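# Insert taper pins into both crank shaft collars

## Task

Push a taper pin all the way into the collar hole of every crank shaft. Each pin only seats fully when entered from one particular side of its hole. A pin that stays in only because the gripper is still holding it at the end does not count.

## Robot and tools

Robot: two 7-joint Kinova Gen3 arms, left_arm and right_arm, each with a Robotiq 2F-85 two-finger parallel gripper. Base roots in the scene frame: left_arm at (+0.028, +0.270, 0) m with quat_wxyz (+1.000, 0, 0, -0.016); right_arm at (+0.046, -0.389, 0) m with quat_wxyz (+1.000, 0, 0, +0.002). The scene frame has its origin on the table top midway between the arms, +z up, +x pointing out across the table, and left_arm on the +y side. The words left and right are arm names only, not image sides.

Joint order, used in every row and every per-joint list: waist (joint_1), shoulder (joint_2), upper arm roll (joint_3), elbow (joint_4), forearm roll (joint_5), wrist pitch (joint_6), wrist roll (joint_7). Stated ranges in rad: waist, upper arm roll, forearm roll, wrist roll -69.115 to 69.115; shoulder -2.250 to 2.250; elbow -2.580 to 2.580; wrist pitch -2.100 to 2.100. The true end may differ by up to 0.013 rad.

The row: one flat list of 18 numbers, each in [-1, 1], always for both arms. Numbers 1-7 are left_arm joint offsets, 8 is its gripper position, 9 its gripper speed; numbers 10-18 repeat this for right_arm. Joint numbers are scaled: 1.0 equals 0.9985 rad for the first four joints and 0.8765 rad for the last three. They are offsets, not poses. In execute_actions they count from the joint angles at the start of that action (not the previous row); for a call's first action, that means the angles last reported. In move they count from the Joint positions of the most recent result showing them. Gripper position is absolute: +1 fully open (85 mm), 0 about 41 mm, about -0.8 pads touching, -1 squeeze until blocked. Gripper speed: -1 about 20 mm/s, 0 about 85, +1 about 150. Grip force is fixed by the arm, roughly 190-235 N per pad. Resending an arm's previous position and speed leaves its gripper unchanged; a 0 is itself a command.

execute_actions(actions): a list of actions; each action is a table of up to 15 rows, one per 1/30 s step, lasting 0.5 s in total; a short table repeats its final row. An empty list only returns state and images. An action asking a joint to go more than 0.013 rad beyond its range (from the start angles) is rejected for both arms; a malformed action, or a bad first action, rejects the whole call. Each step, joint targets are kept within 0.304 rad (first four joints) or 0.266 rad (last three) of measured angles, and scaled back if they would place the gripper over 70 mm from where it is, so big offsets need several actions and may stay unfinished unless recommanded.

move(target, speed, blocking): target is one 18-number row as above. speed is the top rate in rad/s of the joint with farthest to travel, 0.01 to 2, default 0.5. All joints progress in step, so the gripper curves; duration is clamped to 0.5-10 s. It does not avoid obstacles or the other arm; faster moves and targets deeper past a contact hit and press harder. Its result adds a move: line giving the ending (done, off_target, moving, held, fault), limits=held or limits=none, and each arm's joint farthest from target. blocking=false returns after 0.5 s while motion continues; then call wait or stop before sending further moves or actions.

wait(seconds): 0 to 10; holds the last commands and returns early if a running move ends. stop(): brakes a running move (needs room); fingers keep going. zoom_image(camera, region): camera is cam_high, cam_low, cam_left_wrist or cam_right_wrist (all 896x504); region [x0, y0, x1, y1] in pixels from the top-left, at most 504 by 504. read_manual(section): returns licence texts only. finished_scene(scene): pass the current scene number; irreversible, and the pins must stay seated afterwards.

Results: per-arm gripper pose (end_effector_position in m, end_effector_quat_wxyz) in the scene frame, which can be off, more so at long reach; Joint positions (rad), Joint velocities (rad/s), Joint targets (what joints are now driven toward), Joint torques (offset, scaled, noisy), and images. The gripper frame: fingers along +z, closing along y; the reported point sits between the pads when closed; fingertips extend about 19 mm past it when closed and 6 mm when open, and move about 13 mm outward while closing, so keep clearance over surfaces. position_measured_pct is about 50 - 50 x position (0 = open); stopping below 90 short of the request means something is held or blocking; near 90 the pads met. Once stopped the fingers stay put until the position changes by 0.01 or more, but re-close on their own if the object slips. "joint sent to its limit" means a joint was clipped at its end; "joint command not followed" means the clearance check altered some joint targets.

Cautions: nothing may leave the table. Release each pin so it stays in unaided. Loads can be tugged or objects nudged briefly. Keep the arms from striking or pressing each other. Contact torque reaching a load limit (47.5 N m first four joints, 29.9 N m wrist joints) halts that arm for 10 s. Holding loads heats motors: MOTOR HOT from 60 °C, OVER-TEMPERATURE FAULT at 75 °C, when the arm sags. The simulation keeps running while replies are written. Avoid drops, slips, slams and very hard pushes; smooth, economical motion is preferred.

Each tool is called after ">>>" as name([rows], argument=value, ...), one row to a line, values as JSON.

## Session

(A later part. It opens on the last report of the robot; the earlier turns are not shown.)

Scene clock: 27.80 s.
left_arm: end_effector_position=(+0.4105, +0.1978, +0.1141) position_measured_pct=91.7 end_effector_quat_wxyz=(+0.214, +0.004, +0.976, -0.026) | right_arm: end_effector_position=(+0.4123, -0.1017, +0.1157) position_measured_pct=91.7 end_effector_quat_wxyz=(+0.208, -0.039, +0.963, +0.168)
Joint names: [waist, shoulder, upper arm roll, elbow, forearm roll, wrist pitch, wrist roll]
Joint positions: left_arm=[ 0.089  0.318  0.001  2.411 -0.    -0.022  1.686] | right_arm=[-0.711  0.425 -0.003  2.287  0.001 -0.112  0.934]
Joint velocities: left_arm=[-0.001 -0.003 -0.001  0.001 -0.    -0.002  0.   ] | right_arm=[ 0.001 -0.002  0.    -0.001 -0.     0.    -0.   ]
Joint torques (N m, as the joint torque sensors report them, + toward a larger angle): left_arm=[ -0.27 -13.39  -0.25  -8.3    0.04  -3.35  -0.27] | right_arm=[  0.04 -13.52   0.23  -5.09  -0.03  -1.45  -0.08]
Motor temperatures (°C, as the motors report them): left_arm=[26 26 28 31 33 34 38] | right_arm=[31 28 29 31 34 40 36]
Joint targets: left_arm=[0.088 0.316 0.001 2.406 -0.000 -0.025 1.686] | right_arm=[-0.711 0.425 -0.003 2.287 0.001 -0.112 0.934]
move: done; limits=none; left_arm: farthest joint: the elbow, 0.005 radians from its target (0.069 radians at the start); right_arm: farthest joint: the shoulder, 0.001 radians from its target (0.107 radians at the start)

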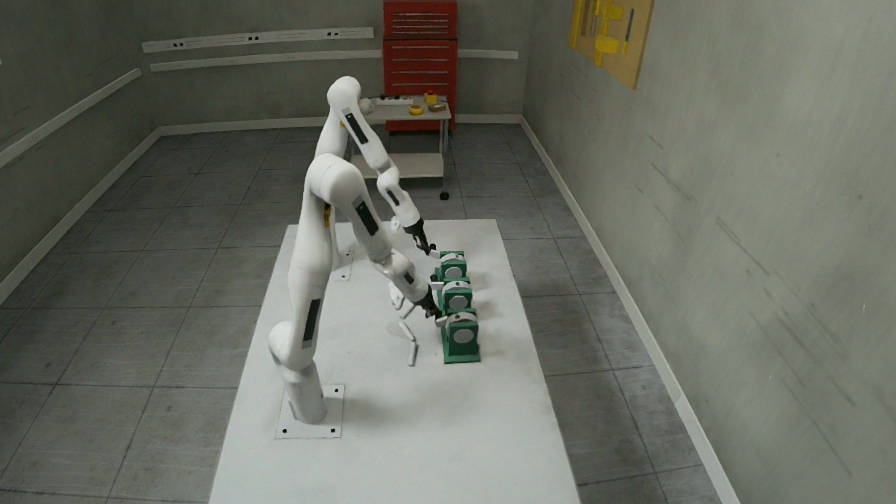

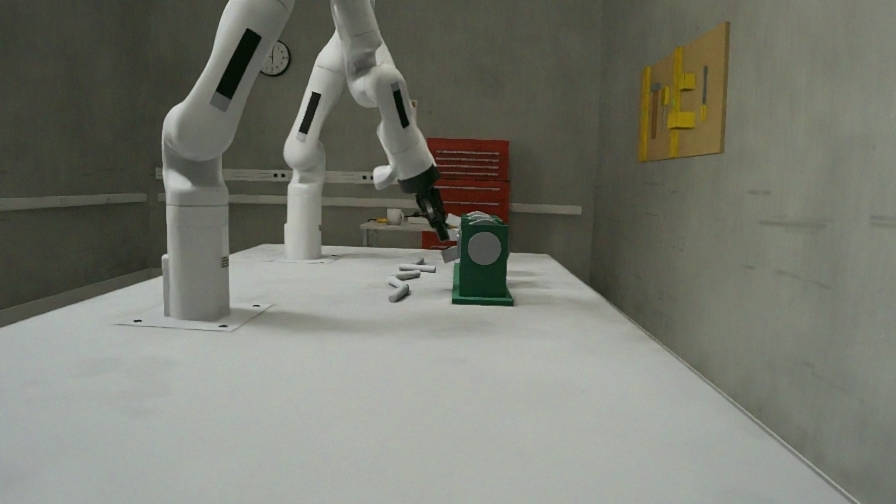

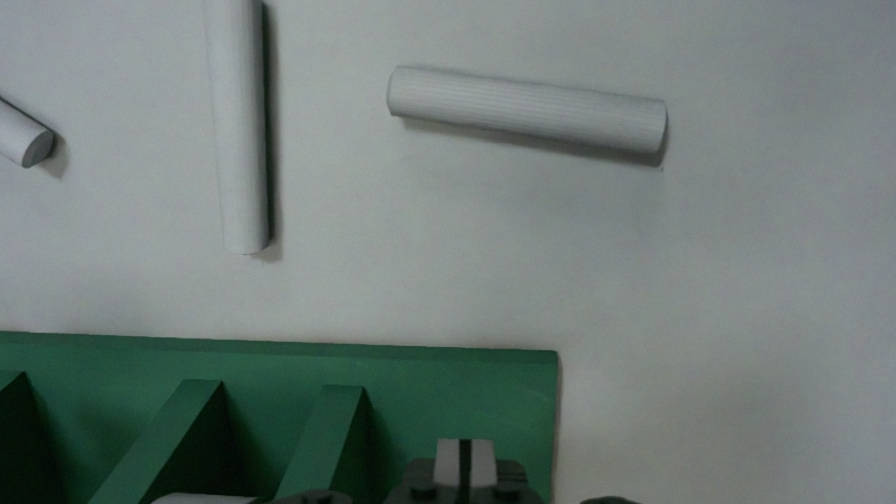

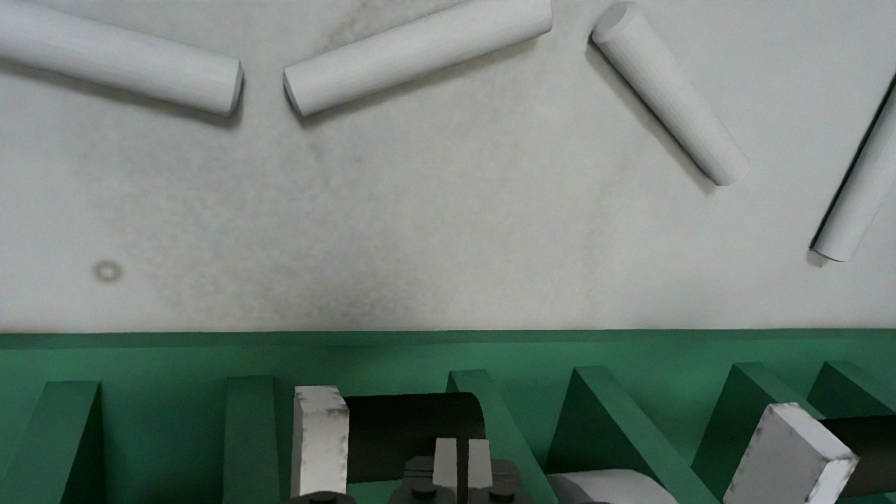

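>>> move(target=[-0.007,-0.067,0,-0.117,0,0.192,0,-1,1,-0.0435,0.009,0.003,0.079,0,-0.11,0,-1,1], speed=0.3)

>>> move(target=[-0.004,0.012,0,-0.06,0,0.052,0,-1,1,0.003,0.1445,0,0.0255,0,-0.194,0,-1,1], speed=0.3)

>>> move(target=[0,0,0,0,0,0,0,-1,1,0.031,0.03,0,-0.049,0,0.021,0,-1,1], speed=0.12)

>>> zoom_image(camera="cam_low", region=[390, 160, 530, 310])

Scene clock: 29.93 s.
left_arm: end_effector_position=(+0.4363, +0.1977, +0.1500) position_measured_pct=91.7 end_effector_quat_wxyz=(+0.218, +0.000, +0.976, -0.025) | right_arm: end_effector_position=(+0.3861, -0.1008, +0.1052) position_measured_pct=91.7 end_effector_quat_wxyz=(+0.208, -0.058, +0.961, +0.174)
Joint names: [waist, shoulder, upper arm roll, elbow, forearm roll, wrist pitch, wrist roll]
Joint positions: left_arm=[ 0.082  0.253  0.001  2.297 -0.     0.149  1.686] | right_arm=[-0.754  0.434 -0.     2.365  0.001 -0.208  0.934]
Joint velocities: left_arm=[ 0.    -0.002  0.001 -0.    -0.     0.001  0.   ] | right_arm=[-0.002  0.002 -0.     0.001  0.    -0.002 -0.   ]
Joint torques (N m, as the joint torque sensors report them, + toward a larger angle): left_arm=[  0.09 -13.3   -0.07  -8.98   0.04  -2.46  -0.11] | right_arm=[ -0.53 -13.55   0.17  -4.26   0.07  -1.31   0.1 ]
Motor temperatures (°C, as the motors report them): left_arm=[26 26 28 31 33 34 38] | right_arm=[31 28 29 31 34 40 36]
Joint targets: left_arm=[0.082 0.251 0.001 2.294 -0.000 0.146 1.686] | right_arm=[-0.754 0.434 -0.000 2.365 0.001 -0.208 0.934]
move: done; limits=none; left_arm: farthest joint: the elbow, 0.003 radians from its target (0.117 radians at the start); right_arm: farthest joint: the waist, 0.000 radians from its target (0.044 radians at the start)

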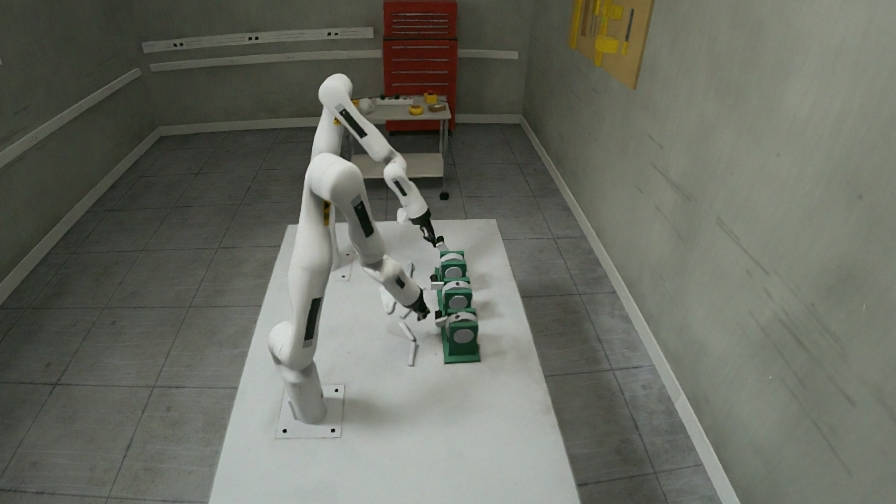

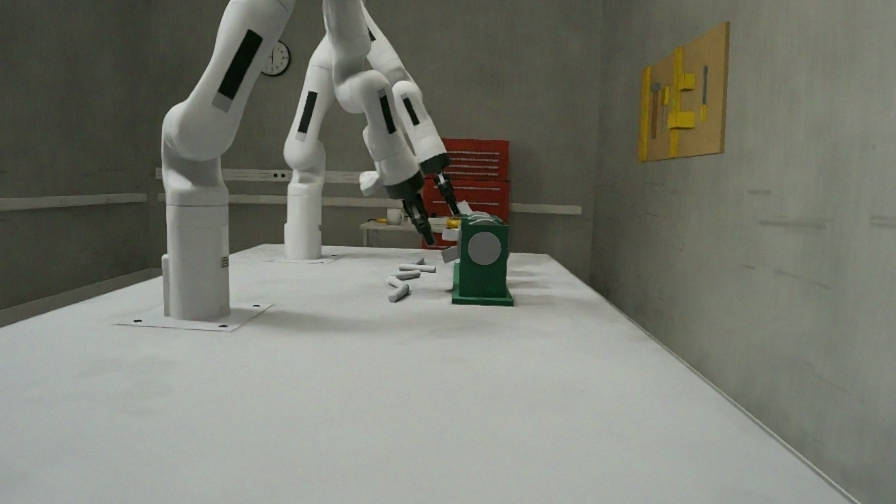

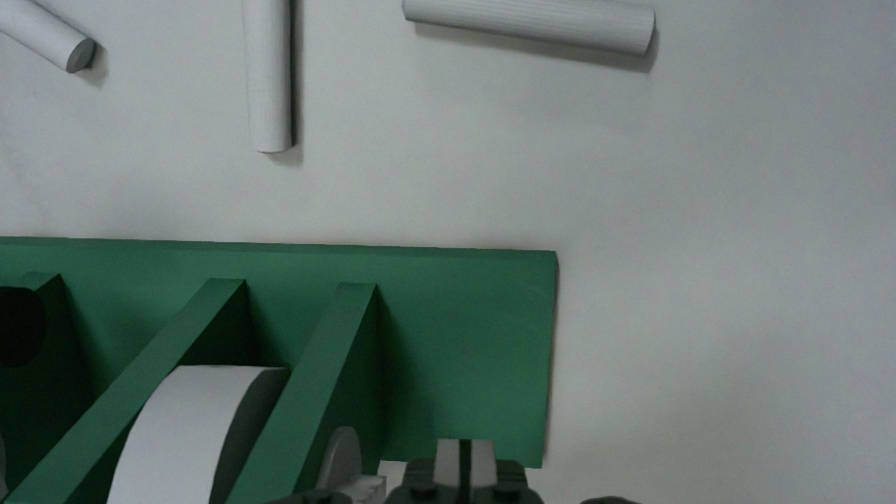

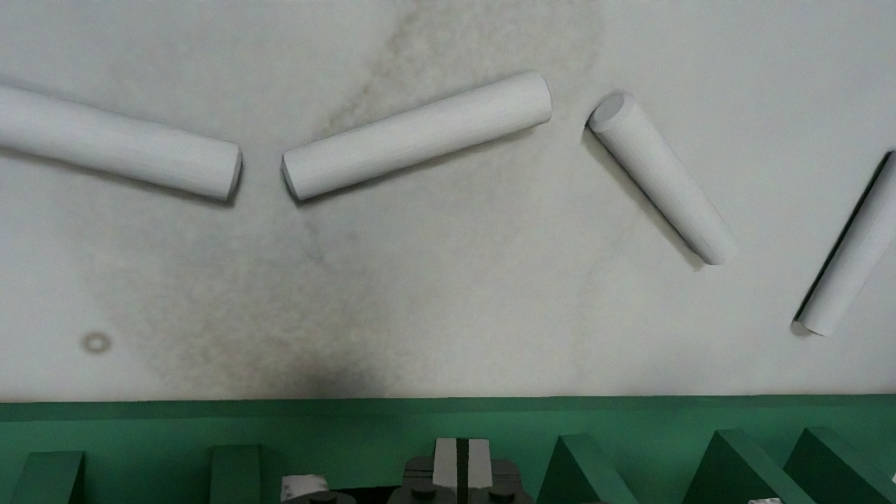

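Scene clock: 30.93 s.
left_arm: end_effector_position=(+0.4524, +0.1977, +0.1563) position_measured_pct=91.7 end_effector_quat_wxyz=(+0.217, -0.002, +0.976, -0.025) | right_arm: end_effector_position=(+0.3881, -0.1007, +0.0624) position_measured_pct=91.7 end_effector_quat_wxyz=(+0.209, -0.057, +0.961, +0.174)
Joint names: [waist, shoulder, upper arm roll, elbow, forearm roll, wrist pitch, wrist roll]
Joint positions: left_arm=[ 0.078  0.266  0.001  2.239 -0.001  0.196  1.686] | right_arm=[-0.751  0.578 -0.     2.391  0.001 -0.378  0.934]
Joint velocities: left_arm=[-0.001 -0.     0.     0.     0.     0.    -0.   ] | right_arm=[ 0.     0.002  0.001  0.001  0.    -0.001 -0.   ]
Joint torques (N m, as the joint torque sensors report them, + toward a larger angle): left_arm=[ -0.06 -13.43   0.09  -8.7    0.32  -2.27   0.1 ] | right_arm=[ -0.11 -14.59   0.61  -2.41   0.18  -1.12  -0.12]
Motor temperatures (°C, as the motors report them): left_arm=[26 26 28 31 33 34 38] | right_arm=[31 28 29 31 34 40 36]
Joint targets: left_arm=[0.078 0.265 0.001 2.237 -0.000 0.194 1.686] | right_arm=[-0.751 0.578 -0.000 2.391 0.001 -0.378 0.934]
move: done; limits=none; left_arm: farthest joint: the elbow, 0.002 radians from its target (0.060 radians at the start); right_arm: farthest joint: the waist, 0.000 radians from its target (0.003 radians at the start)

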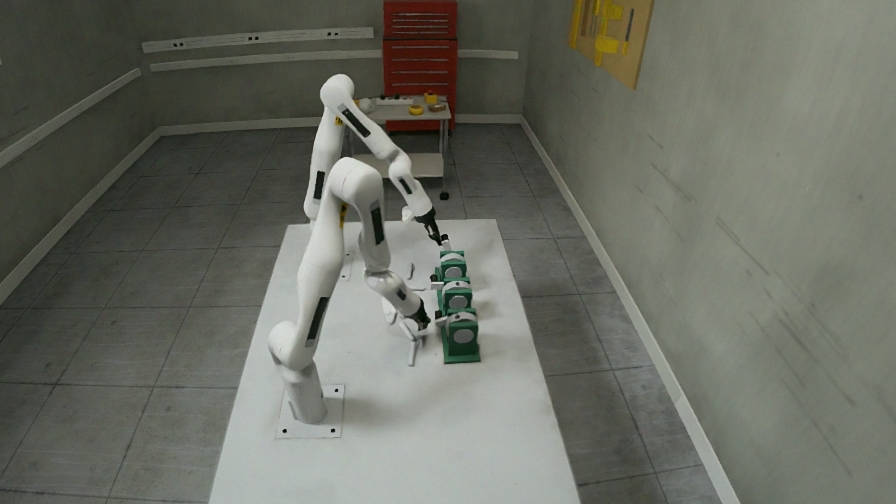

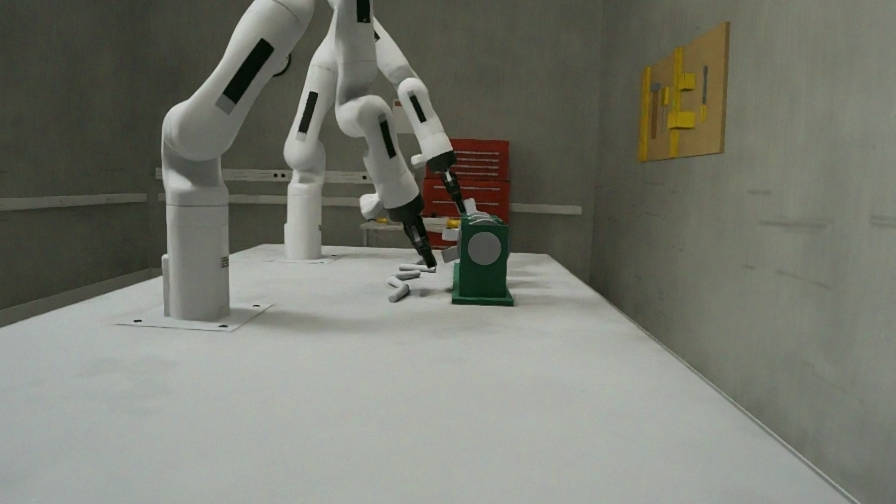

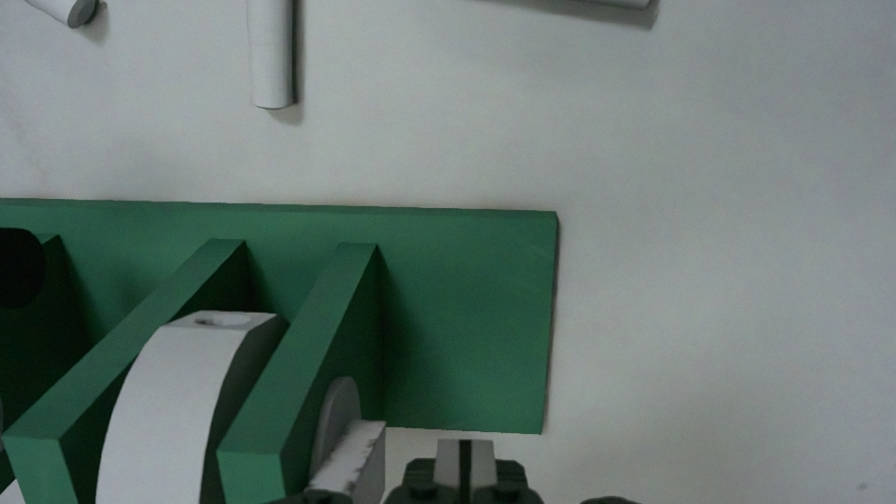

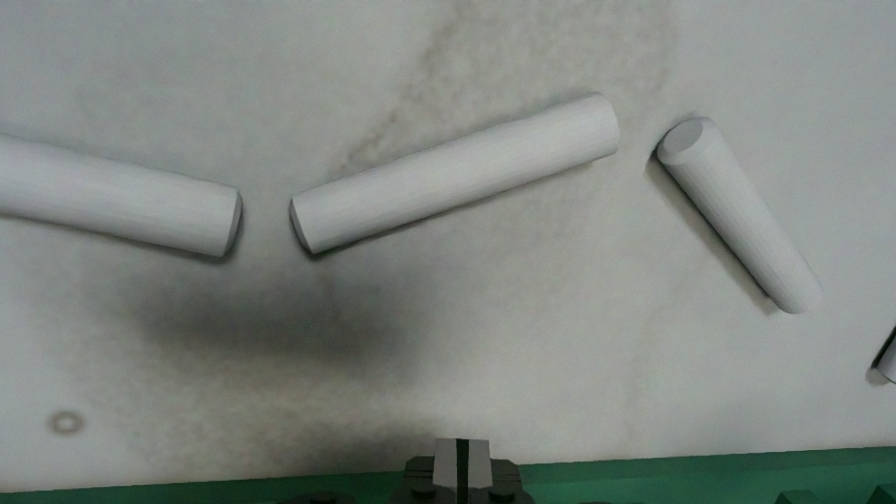

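Scene clock: 31.67 s.
left_arm: end_effector_position=(+0.4522, +0.1978, +0.1561) position_measured_pct=91.7 end_effector_quat_wxyz=(+0.217, -0.002, +0.976, -0.025) | right_arm: end_effector_position=(+0.4078, -0.1005, +0.0560) position_measured_pct=91.7 end_effector_quat_wxyz=(+0.210, -0.043, +0.962, +0.171)
Joint names: [waist, shoulder, upper arm roll, elbow, forearm roll, wrist pitch, wrist roll]
Joint positions: left_arm=[ 0.078  0.266  0.001  2.24  -0.001  0.196  1.686] | right_arm=[-0.721  0.608 -0.001  2.343  0.001 -0.359  0.934]
Joint velocities: left_arm=[-0.     0.    -0.001 -0.    -0.    -0.     0.   ] | right_arm=[ 0.002  0.002 -0.002 -0.    -0.    -0.001  0.   ]
Joint torques (N m, as the joint torque sensors report them, + toward a larger angle): left_arm=[ -0.18 -12.43   0.1   -6.83  -0.37  -1.6    0.04] | right_arm=[ -0.39 -15.93   1.19  -3.58   0.01  -1.67   0.01]
Motor temperatures (°C, as the motors report them): left_arm=[26 26 28 31 33 34 38] | right_arm=[31 28 29 31 34 40 36]
Joint targets: left_arm=[0.078 0.266 0.001 2.239 -0.001 0.196 1.686] | right_arm=[-0.720 0.608 -0.000 2.342 0.001 -0.360 0.934]
move: done; limits=none; left_arm: farthest joint: the elbow, 0.001 radians from its target (0.000 radians at the start); right_arm: farthest joint: the waist, 0.001 radians from its target (0.031 radians at the start)

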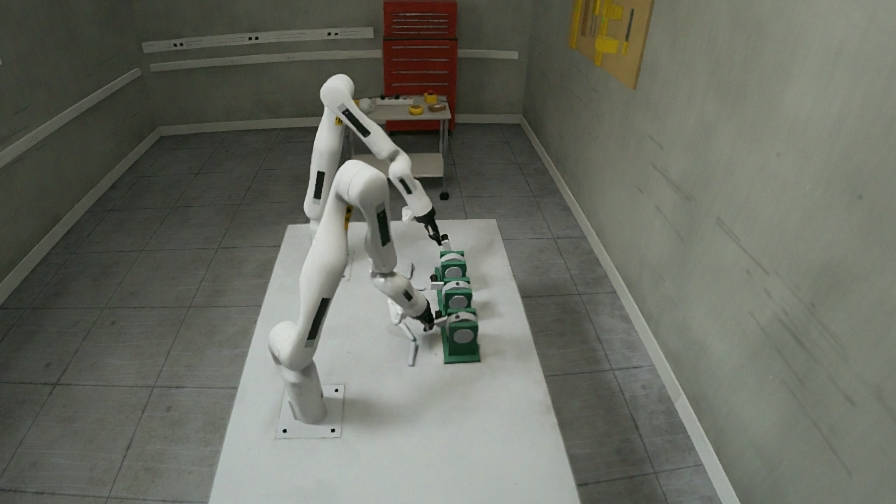

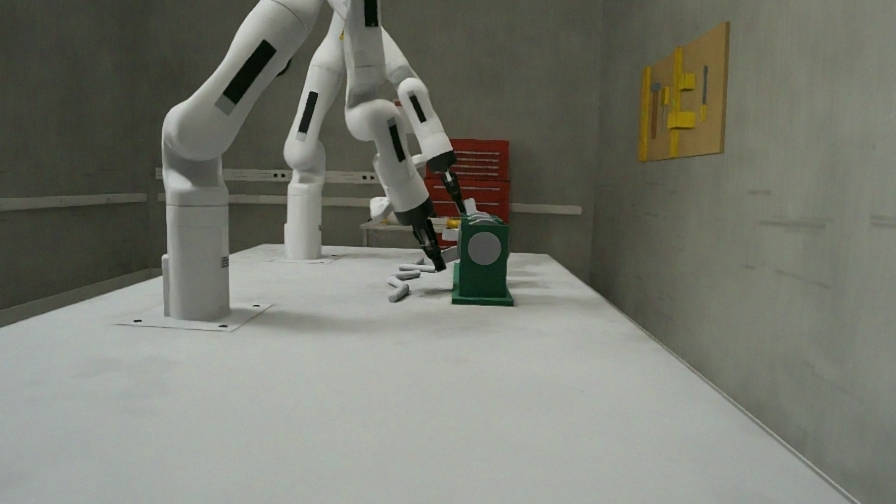

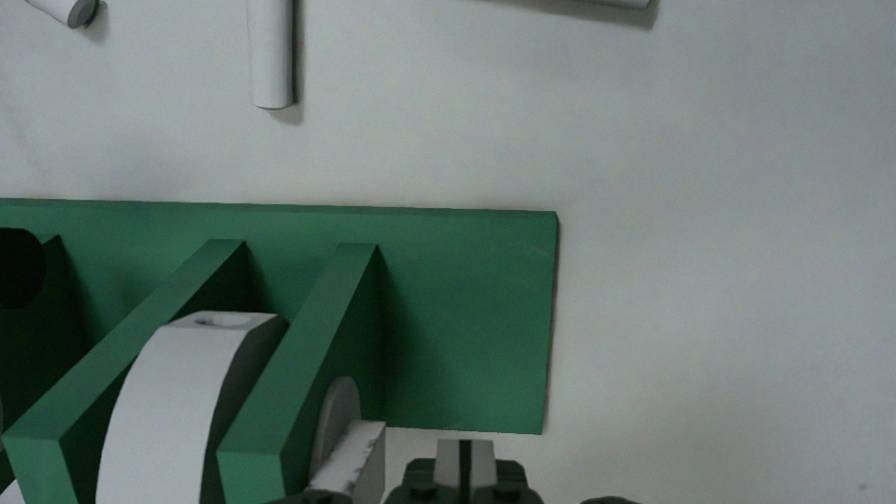

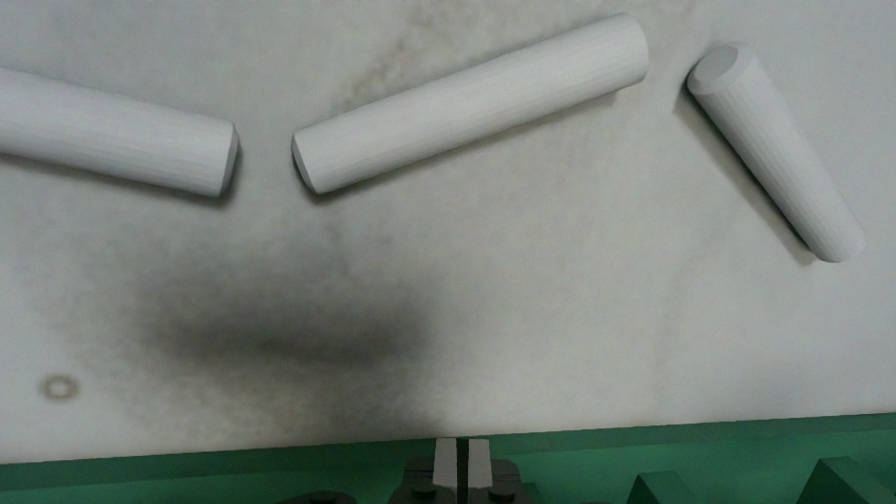

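Region (390, 160, 530, 310) of cam_low's 896x504 image, scaled by 3.360, with more detail than that image has; it fills the left 470 columns of this view, and the rest is white.

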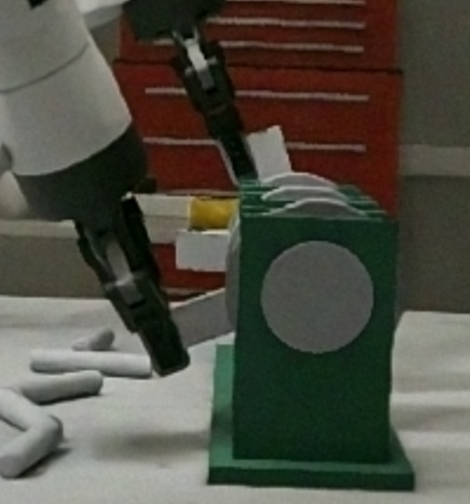

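>>> move(target=[-0.005,0.0125,0,-0.058,0,0.041,0,-1,1,0,-0.078,0,-0.006,0,0.095,0,-1,1], speed=0.2)

>>> move(target=[0,0,0,0,0,0,0,-1,1,0.013,-0.107,0,-0.056,0,0.184,0,-1,1], speed=0.25)

>>> zoom_image(camera="cam_low", region=[390, 160, 530, 310])

Scene clock: 32.87 s.
left_arm: end_effector_position=(+0.4697, +0.1977, +0.1634) position_measured_pct=91.7 end_effector_quat_wxyz=(+0.219, -0.004, +0.975, -0.024) | right_arm: end_effector_position=(+0.4017, -0.1014, +0.0768) position_measured_pct=91.7 end_effector_quat_wxyz=(+0.206, -0.046, +0.963, +0.169)
Joint names: [waist, shoulder, upper arm roll, elbow, forearm roll, wrist pitch, wrist roll]
Joint positions: left_arm=[ 0.073  0.28   0.001  2.184 -0.001  0.234  1.686] | right_arm=[-0.724  0.533 -0.005  2.341  0.002 -0.273  0.934]
Joint velocities: left_arm=[-0.001  0.001  0.001 -0.     0.     0.001 -0.   ] | right_arm=[-0.    -0.004 -0.     0.002  0.     0.    -0.   ]
Joint torques (N m, as the joint torque sensors report them, + toward a larger angle): left_arm=[  0.04 -13.66  -0.58  -8.95   0.02  -2.09   0.  ] | right_arm=[  2.5  -16.87   3.19  -5.84  -0.42  -2.52  -0.27]
Motor temperatures (°C, as the motors report them): left_arm=[26 26 28 31 33 34 38] | right_arm=[31 28 29 31 34 40 36]
Joint targets: left_arm=[0.073 0.279 0.001 2.182 -0.001 0.232 1.686] | right_arm=[-0.721 0.530 -0.001 2.337 0.001 -0.276 0.934]
move: done; limits=none; left_arm: farthest joint: the elbow, 0.002 radians from its target (0.057 radians at the start); right_arm: farthest joint: the upper arm roll, 0.004 radians from its target (0.000 radians at the start)

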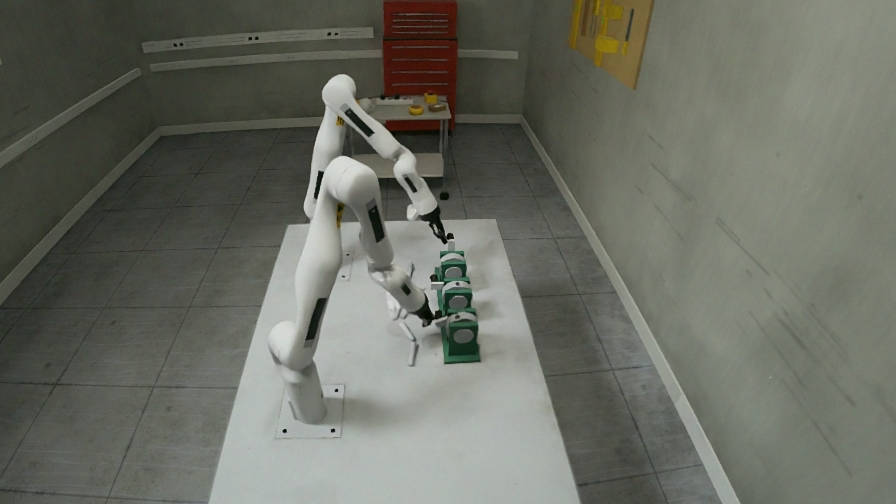

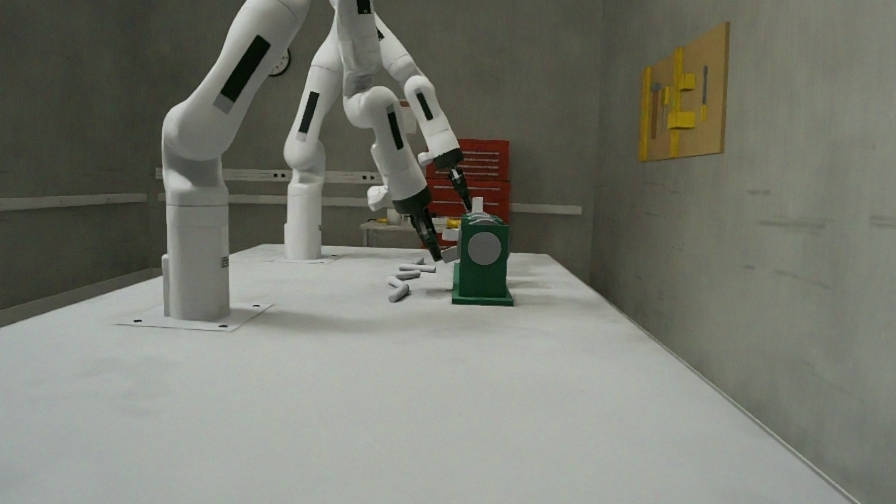

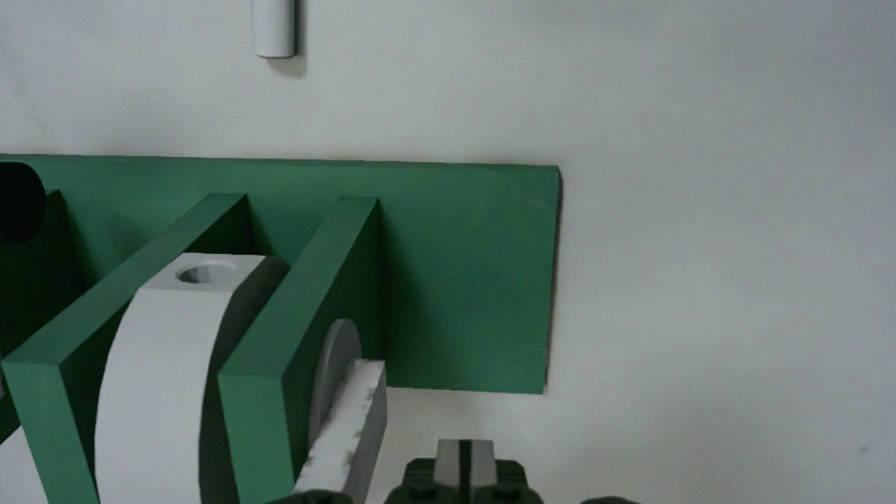

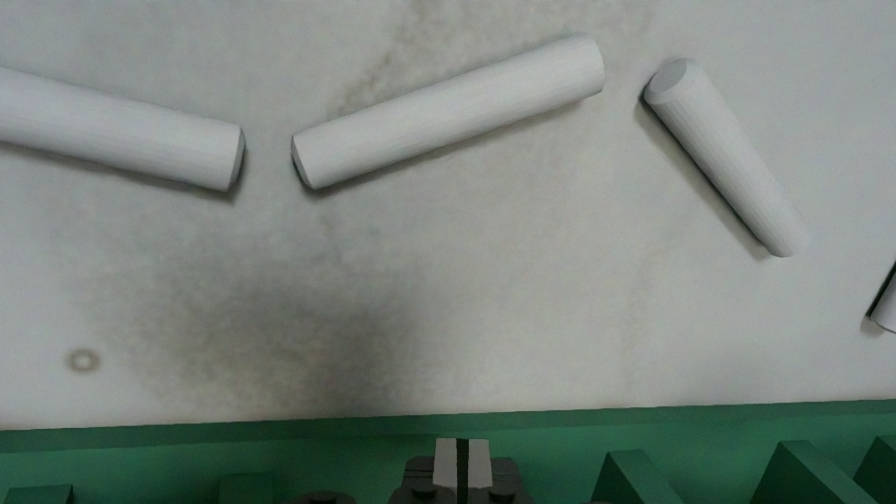

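Scene clock: 33.83 s.
left_arm: end_effector_position=(+0.4696, +0.1977, +0.1632) position_measured_pct=91.7 end_effector_quat_wxyz=(+0.219, -0.004, +0.975, -0.024) | right_arm: end_effector_position=(+0.4119, -0.1006, +0.1151) position_measured_pct=91.7 end_effector_quat_wxyz=(+0.208, -0.040, +0.963, +0.168)
Joint names: [waist, shoulder, upper arm roll, elbow, forearm roll, wrist pitch, wrist roll]
Joint positions: left_arm=[ 0.073  0.28   0.001  2.184 -0.001  0.234  1.686] | right_arm=[-0.711  0.427 -0.005  2.285  0.002 -0.111  0.934]
Joint velocities: left_arm=[ 0.    -0.001  0.    -0.    -0.    -0.    -0.   ] | right_arm=[ 0.001 -0.005  0.001 -0.001 -0.     0.    -0.   ]
Joint torques (N m, as the joint torque sensors report them, + toward a larger angle): left_arm=[ -0.39 -12.68  -0.31  -7.06   0.    -1.57  -0.1 ] | right_arm=[ -0.44 -13.95   0.52  -4.76   0.15  -1.27  -0.21]
Motor temperatures (°C, as the motors report them): left_arm=[26 26 28 31 33 34 38] | right_arm=[31 28 29 31 34 40 36]
Joint targets: left_arm=[0.073 0.280 0.001 2.184 -0.001 0.234 1.686] | right_arm=[-0.711 0.427 -0.005 2.285 0.002 -0.111 0.934]
move: done; limits=none; left_arm: farthest joint: the waist, 0.000 radians from its target (0.000 radians at the start); right_arm: farthest joint: the shoulder, 0.001 radians from its target (0.107 radians at the start)

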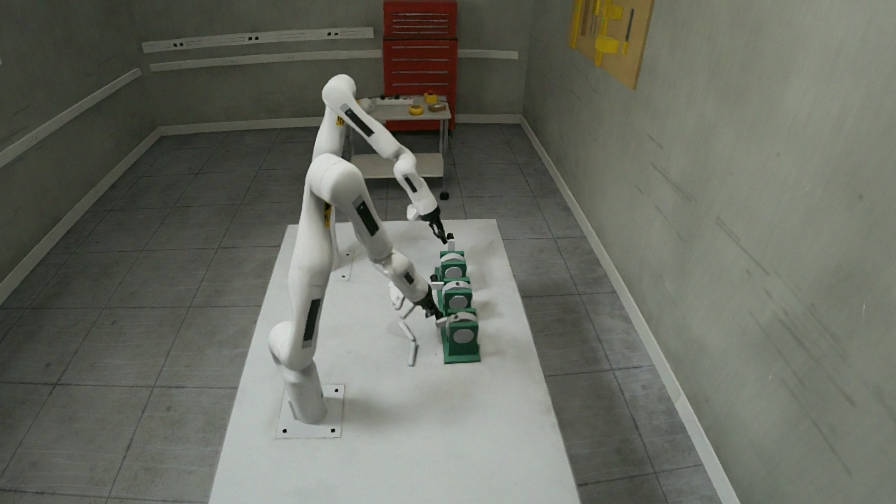

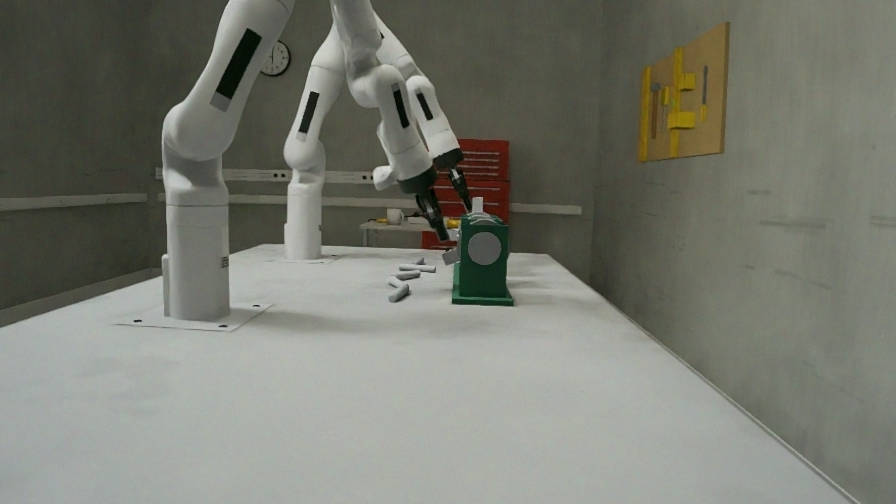

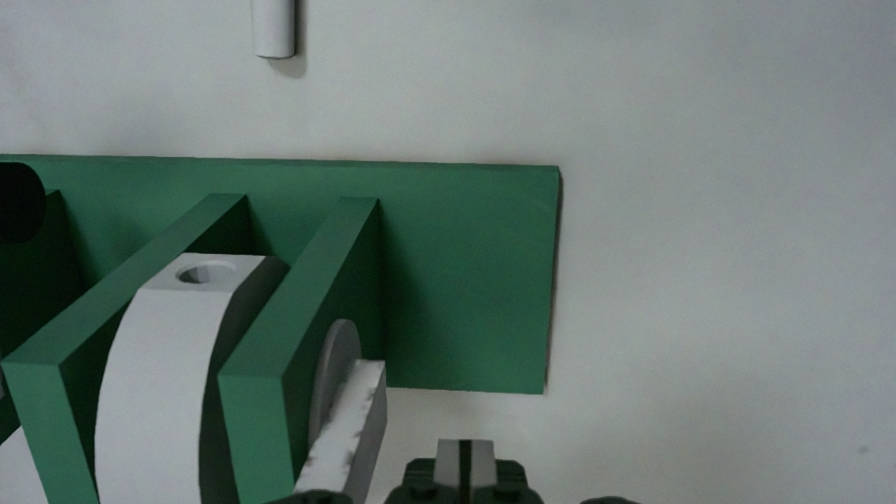

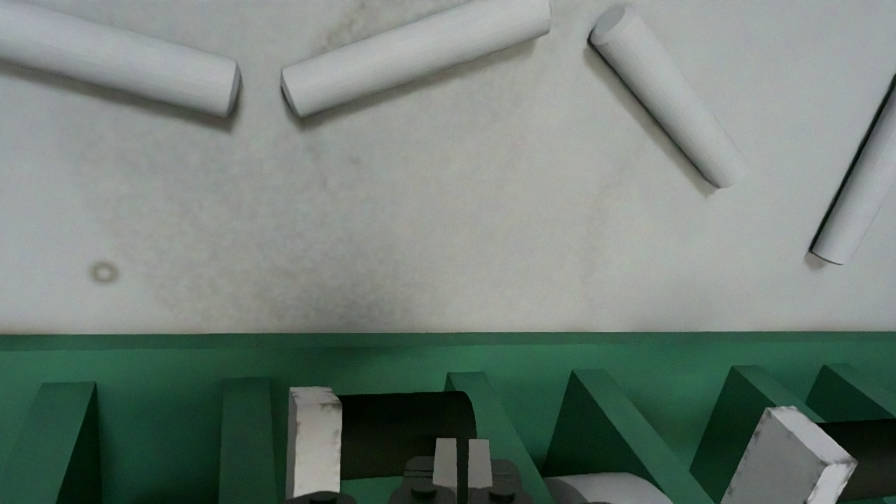

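Region (390, 160, 530, 310) of cam_low's 896x504 image, scaled by 3.360, with more detail than that image has; it fills the left 470 columns of this view, and the rest is white.

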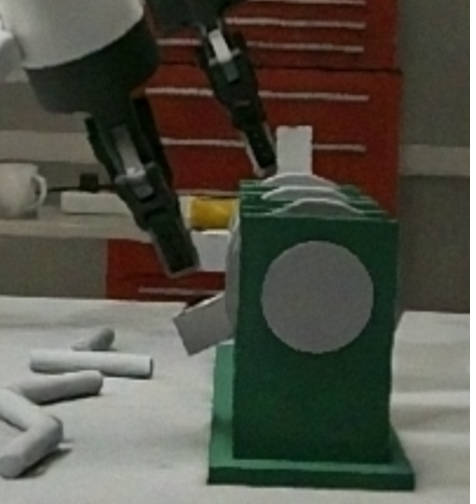

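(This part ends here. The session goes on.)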